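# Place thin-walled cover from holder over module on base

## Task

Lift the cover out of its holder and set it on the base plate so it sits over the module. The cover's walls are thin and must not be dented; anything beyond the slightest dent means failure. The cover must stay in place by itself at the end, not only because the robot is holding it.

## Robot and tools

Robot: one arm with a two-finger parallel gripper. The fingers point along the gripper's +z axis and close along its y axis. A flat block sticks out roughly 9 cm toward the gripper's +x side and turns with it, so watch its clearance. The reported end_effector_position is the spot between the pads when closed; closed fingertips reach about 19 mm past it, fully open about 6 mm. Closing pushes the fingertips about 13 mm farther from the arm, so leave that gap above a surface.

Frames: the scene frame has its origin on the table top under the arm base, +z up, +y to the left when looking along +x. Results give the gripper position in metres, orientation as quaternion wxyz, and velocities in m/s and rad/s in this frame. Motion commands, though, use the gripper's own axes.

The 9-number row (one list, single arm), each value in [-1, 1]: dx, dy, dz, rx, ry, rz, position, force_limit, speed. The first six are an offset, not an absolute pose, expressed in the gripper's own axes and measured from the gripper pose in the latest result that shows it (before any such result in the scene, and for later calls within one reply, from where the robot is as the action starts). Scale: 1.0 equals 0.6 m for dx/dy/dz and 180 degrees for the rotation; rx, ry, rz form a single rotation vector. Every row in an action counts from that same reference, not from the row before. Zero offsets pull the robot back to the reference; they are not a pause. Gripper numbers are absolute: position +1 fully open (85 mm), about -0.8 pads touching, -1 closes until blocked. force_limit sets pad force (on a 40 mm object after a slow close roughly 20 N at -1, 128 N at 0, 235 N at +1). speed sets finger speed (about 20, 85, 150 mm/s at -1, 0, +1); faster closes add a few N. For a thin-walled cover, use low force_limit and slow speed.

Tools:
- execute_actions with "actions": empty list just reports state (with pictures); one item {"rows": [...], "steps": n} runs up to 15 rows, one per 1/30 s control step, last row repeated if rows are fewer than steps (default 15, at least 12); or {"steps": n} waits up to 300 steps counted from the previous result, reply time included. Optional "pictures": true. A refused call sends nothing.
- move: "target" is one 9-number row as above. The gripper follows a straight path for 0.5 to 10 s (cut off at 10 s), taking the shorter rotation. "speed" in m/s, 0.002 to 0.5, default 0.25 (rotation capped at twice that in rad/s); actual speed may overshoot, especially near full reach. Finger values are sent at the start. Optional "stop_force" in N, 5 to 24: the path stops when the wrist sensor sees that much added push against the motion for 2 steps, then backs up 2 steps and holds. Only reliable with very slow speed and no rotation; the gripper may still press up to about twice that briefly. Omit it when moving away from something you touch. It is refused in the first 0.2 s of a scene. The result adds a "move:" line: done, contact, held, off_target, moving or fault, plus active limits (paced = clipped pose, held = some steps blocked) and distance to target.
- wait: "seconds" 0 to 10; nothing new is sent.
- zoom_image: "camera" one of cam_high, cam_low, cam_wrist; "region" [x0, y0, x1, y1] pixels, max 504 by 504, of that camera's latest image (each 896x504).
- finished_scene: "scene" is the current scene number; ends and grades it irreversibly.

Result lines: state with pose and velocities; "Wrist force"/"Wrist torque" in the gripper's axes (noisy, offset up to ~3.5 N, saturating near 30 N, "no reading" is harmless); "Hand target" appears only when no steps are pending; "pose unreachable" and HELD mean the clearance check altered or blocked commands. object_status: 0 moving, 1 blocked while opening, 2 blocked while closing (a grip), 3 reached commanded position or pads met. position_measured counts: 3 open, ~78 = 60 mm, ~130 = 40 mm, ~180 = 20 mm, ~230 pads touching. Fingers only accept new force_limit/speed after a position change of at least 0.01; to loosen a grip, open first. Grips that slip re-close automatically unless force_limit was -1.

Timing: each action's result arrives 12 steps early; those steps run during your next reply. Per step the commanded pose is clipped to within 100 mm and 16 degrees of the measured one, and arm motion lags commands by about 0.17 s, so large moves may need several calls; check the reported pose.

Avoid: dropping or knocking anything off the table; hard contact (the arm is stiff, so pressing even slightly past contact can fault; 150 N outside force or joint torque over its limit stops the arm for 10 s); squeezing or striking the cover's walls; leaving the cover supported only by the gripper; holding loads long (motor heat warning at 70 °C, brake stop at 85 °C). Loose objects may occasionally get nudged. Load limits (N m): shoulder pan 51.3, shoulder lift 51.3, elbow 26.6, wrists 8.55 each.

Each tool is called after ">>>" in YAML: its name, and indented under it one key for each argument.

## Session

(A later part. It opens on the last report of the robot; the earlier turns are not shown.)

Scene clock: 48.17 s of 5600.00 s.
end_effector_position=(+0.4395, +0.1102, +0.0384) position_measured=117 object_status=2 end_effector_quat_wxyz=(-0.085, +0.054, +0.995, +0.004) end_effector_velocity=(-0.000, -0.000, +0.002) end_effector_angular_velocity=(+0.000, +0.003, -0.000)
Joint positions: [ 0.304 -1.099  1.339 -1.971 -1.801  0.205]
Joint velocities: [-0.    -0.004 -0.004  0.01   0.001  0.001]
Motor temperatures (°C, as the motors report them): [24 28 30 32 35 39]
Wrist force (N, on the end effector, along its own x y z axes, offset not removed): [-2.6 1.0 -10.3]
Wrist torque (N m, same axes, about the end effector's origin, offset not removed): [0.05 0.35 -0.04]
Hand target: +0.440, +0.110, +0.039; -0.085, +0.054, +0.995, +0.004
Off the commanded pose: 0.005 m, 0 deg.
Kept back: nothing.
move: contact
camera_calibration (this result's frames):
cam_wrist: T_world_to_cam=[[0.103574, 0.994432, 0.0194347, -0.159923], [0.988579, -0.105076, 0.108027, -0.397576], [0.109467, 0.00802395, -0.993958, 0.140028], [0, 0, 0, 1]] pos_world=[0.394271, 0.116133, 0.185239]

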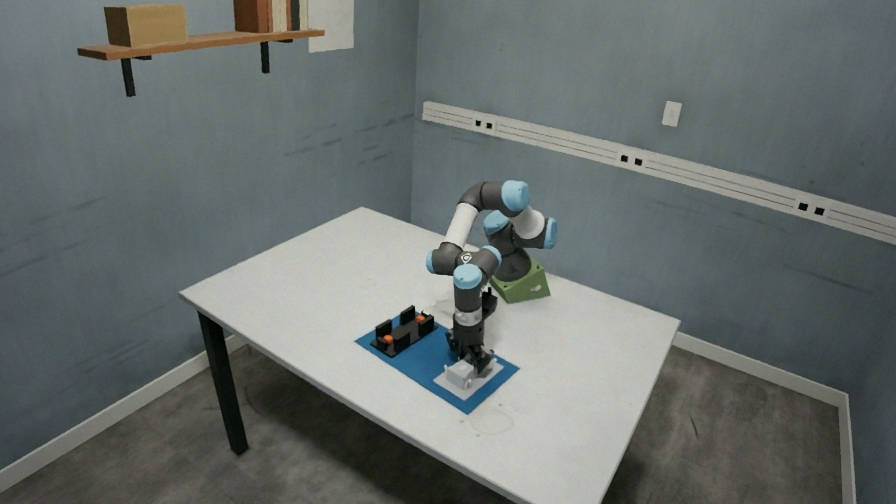

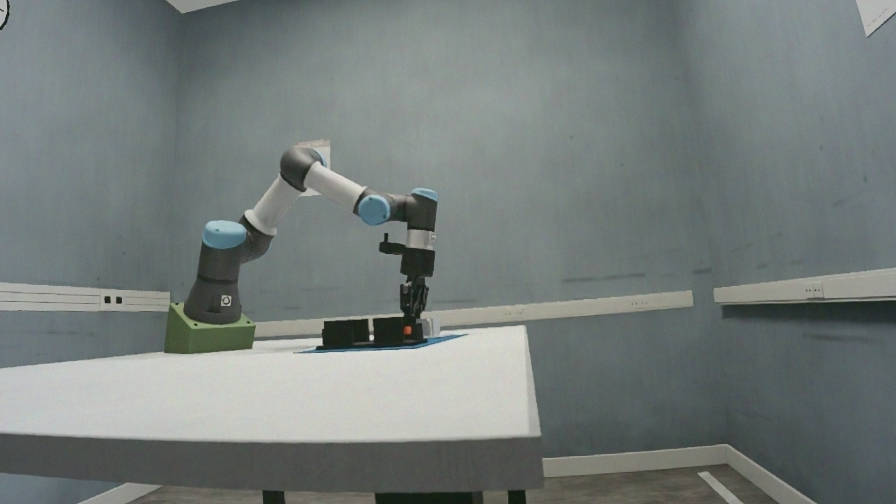

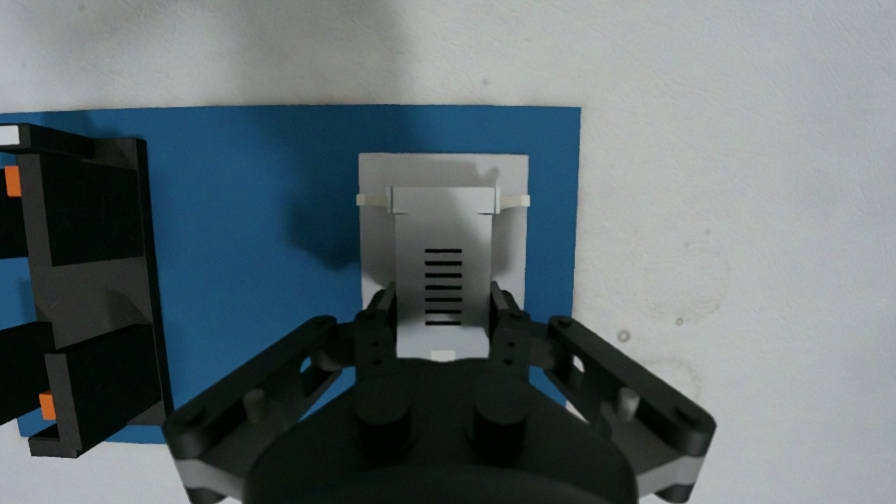

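>>> move:
  target: [0,0,0,0,0,0,0.8,-1,0]

>>> move:
  target: [0,0,-0.09,0,0,0,0.8,-1,0]

Scene clock: 49.40 s of 5600.00 s.
end_effector_position=(+0.4395, +0.1102, +0.0384) position_measured=28 object_status=0 end_effector_quat_wxyz=(-0.085, +0.054, +0.995, +0.004) end_effector_velocity=(-0.000, +0.000, -0.001) end_effector_angular_velocity=(+0.000, +0.001, +0.000)
Joint positions: [ 0.304 -1.099  1.339 -1.971 -1.801  0.205]
Joint velocities: [-0.     0.002 -0.     0.     0.     0.   ]
Motor temperatures (°C, as the motors report them): [24 28 30 32 35 39]
Wrist force (N, on the end effector, along its own x y z axes, offset not removed): [0.0 -0.3 1.4]
Wrist torque (N m, same axes, about the end effector's origin, offset not removed): [-0.07 0.00 0.02]
Hand target: +0.439, +0.110, +0.038; -0.085, +0.054, +0.995, +0.004
Off the commanded pose: 0.000 m, 0 deg.
Kept back: nothing.
move: done
camera_calibration (this result's frames):
cam_wrist: T_world_to_cam=[[0.103574, 0.994432, 0.0194434, -0.159927], [0.988576, -0.105077, 0.108058, -0.397582], [0.109499, 0.00802933, -0.993954, 0.140029], [0, 0, 0, 1]] pos_world=[0.394272, 0.116135, 0.185254]

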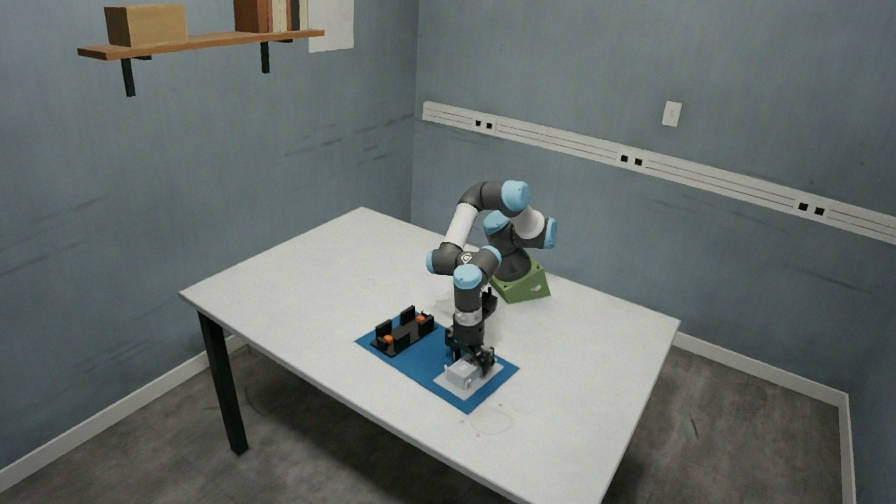

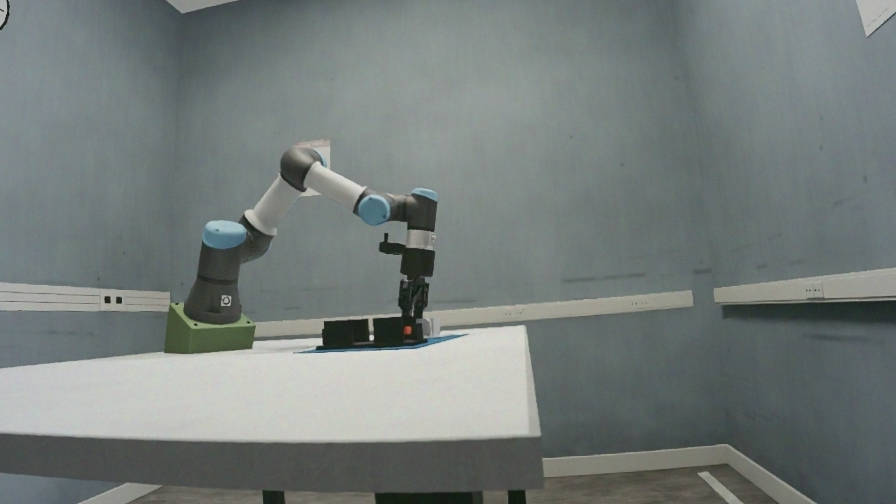

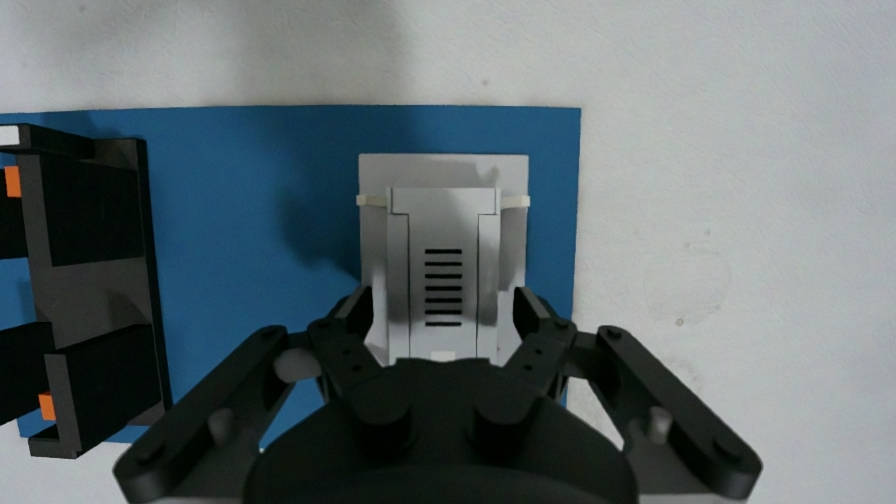

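Scene clock: 50.30 s of 5600.00 s.
end_effector_position=(+0.4485, +0.1092, +0.0914) position_measured=28 object_status=3 end_effector_quat_wxyz=(-0.084, +0.054, +0.995, +0.004) end_effector_velocity=(+0.000, +0.000, +0.002) end_effector_angular_velocity=(-0.000, +0.005, -0.001)
Joint positions: [ 0.335 -1.147  1.163 -1.74  -1.805  0.236]
Joint velocities: [ 0.002  0.005 -0.02   0.02   0.     0.004]
Motor temperatures (°C, as the motors report them): [24 28 30 32 35 39]
Wrist force (N, on the end effector, along its own x y z axes, offset not removed): [-0.9 2.1 -0.5]
Wrist torque (N m, same axes, about the end effector's origin, offset not removed): [0.46 0.25 0.10]
Hand target: +0.449, +0.109, +0.092; -0.085, +0.054, +0.995, +0.004
Off the commanded pose: 0.000 m, 0 deg.
Kept back: nothing.
move: done
camera_calibration (this result's frames):
cam_wrist: T_world_to_cam=[[0.103613, 0.994423, 0.0196546, -0.160928], [0.988506, -0.105144, 0.108633, -0.412345], [0.110093, 0.00817297, -0.993888, 0.19149], [0, 0, 0, 1]] pos_world=[0.403198, 0.11511, 0.238277]

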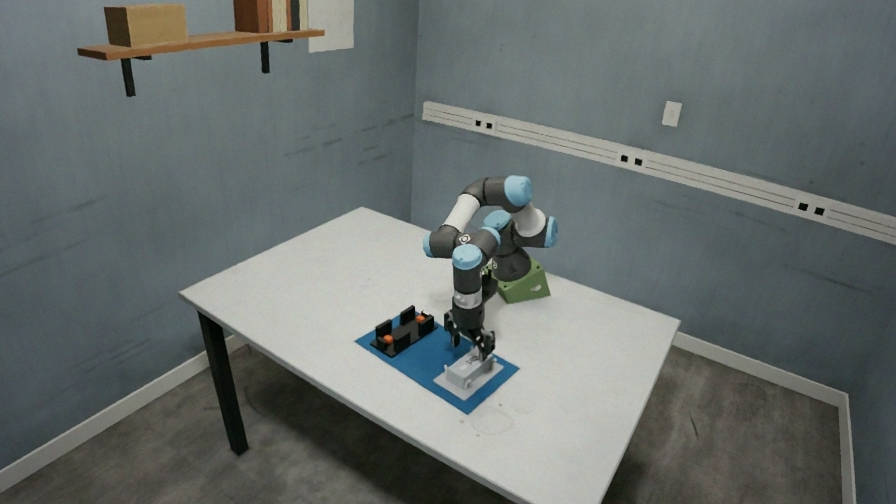

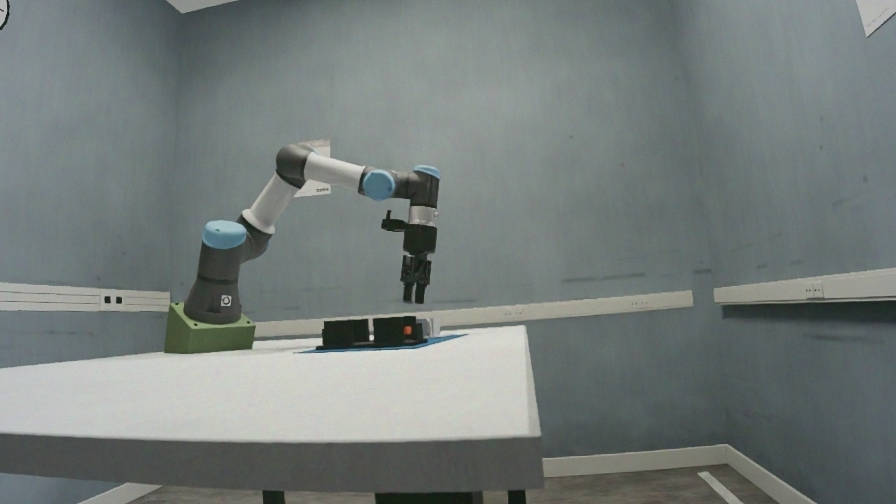

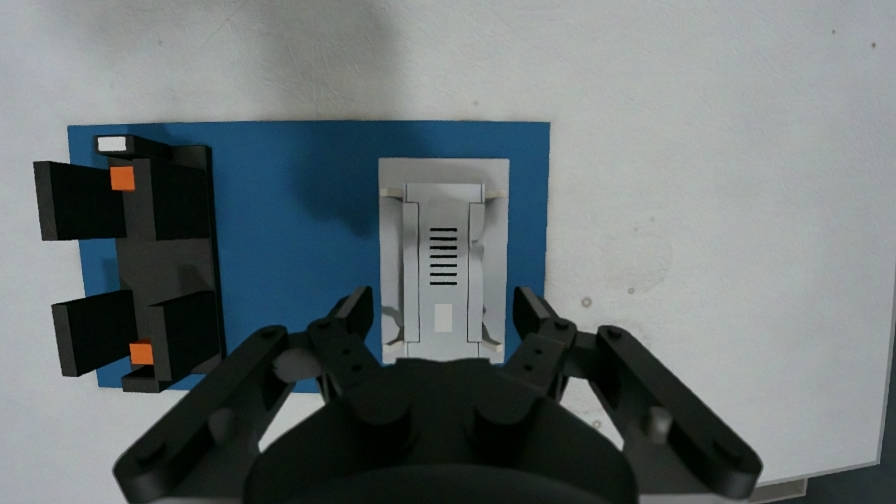

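>>> finished_scene:
  scene: 1

The scene is finished: the task was done.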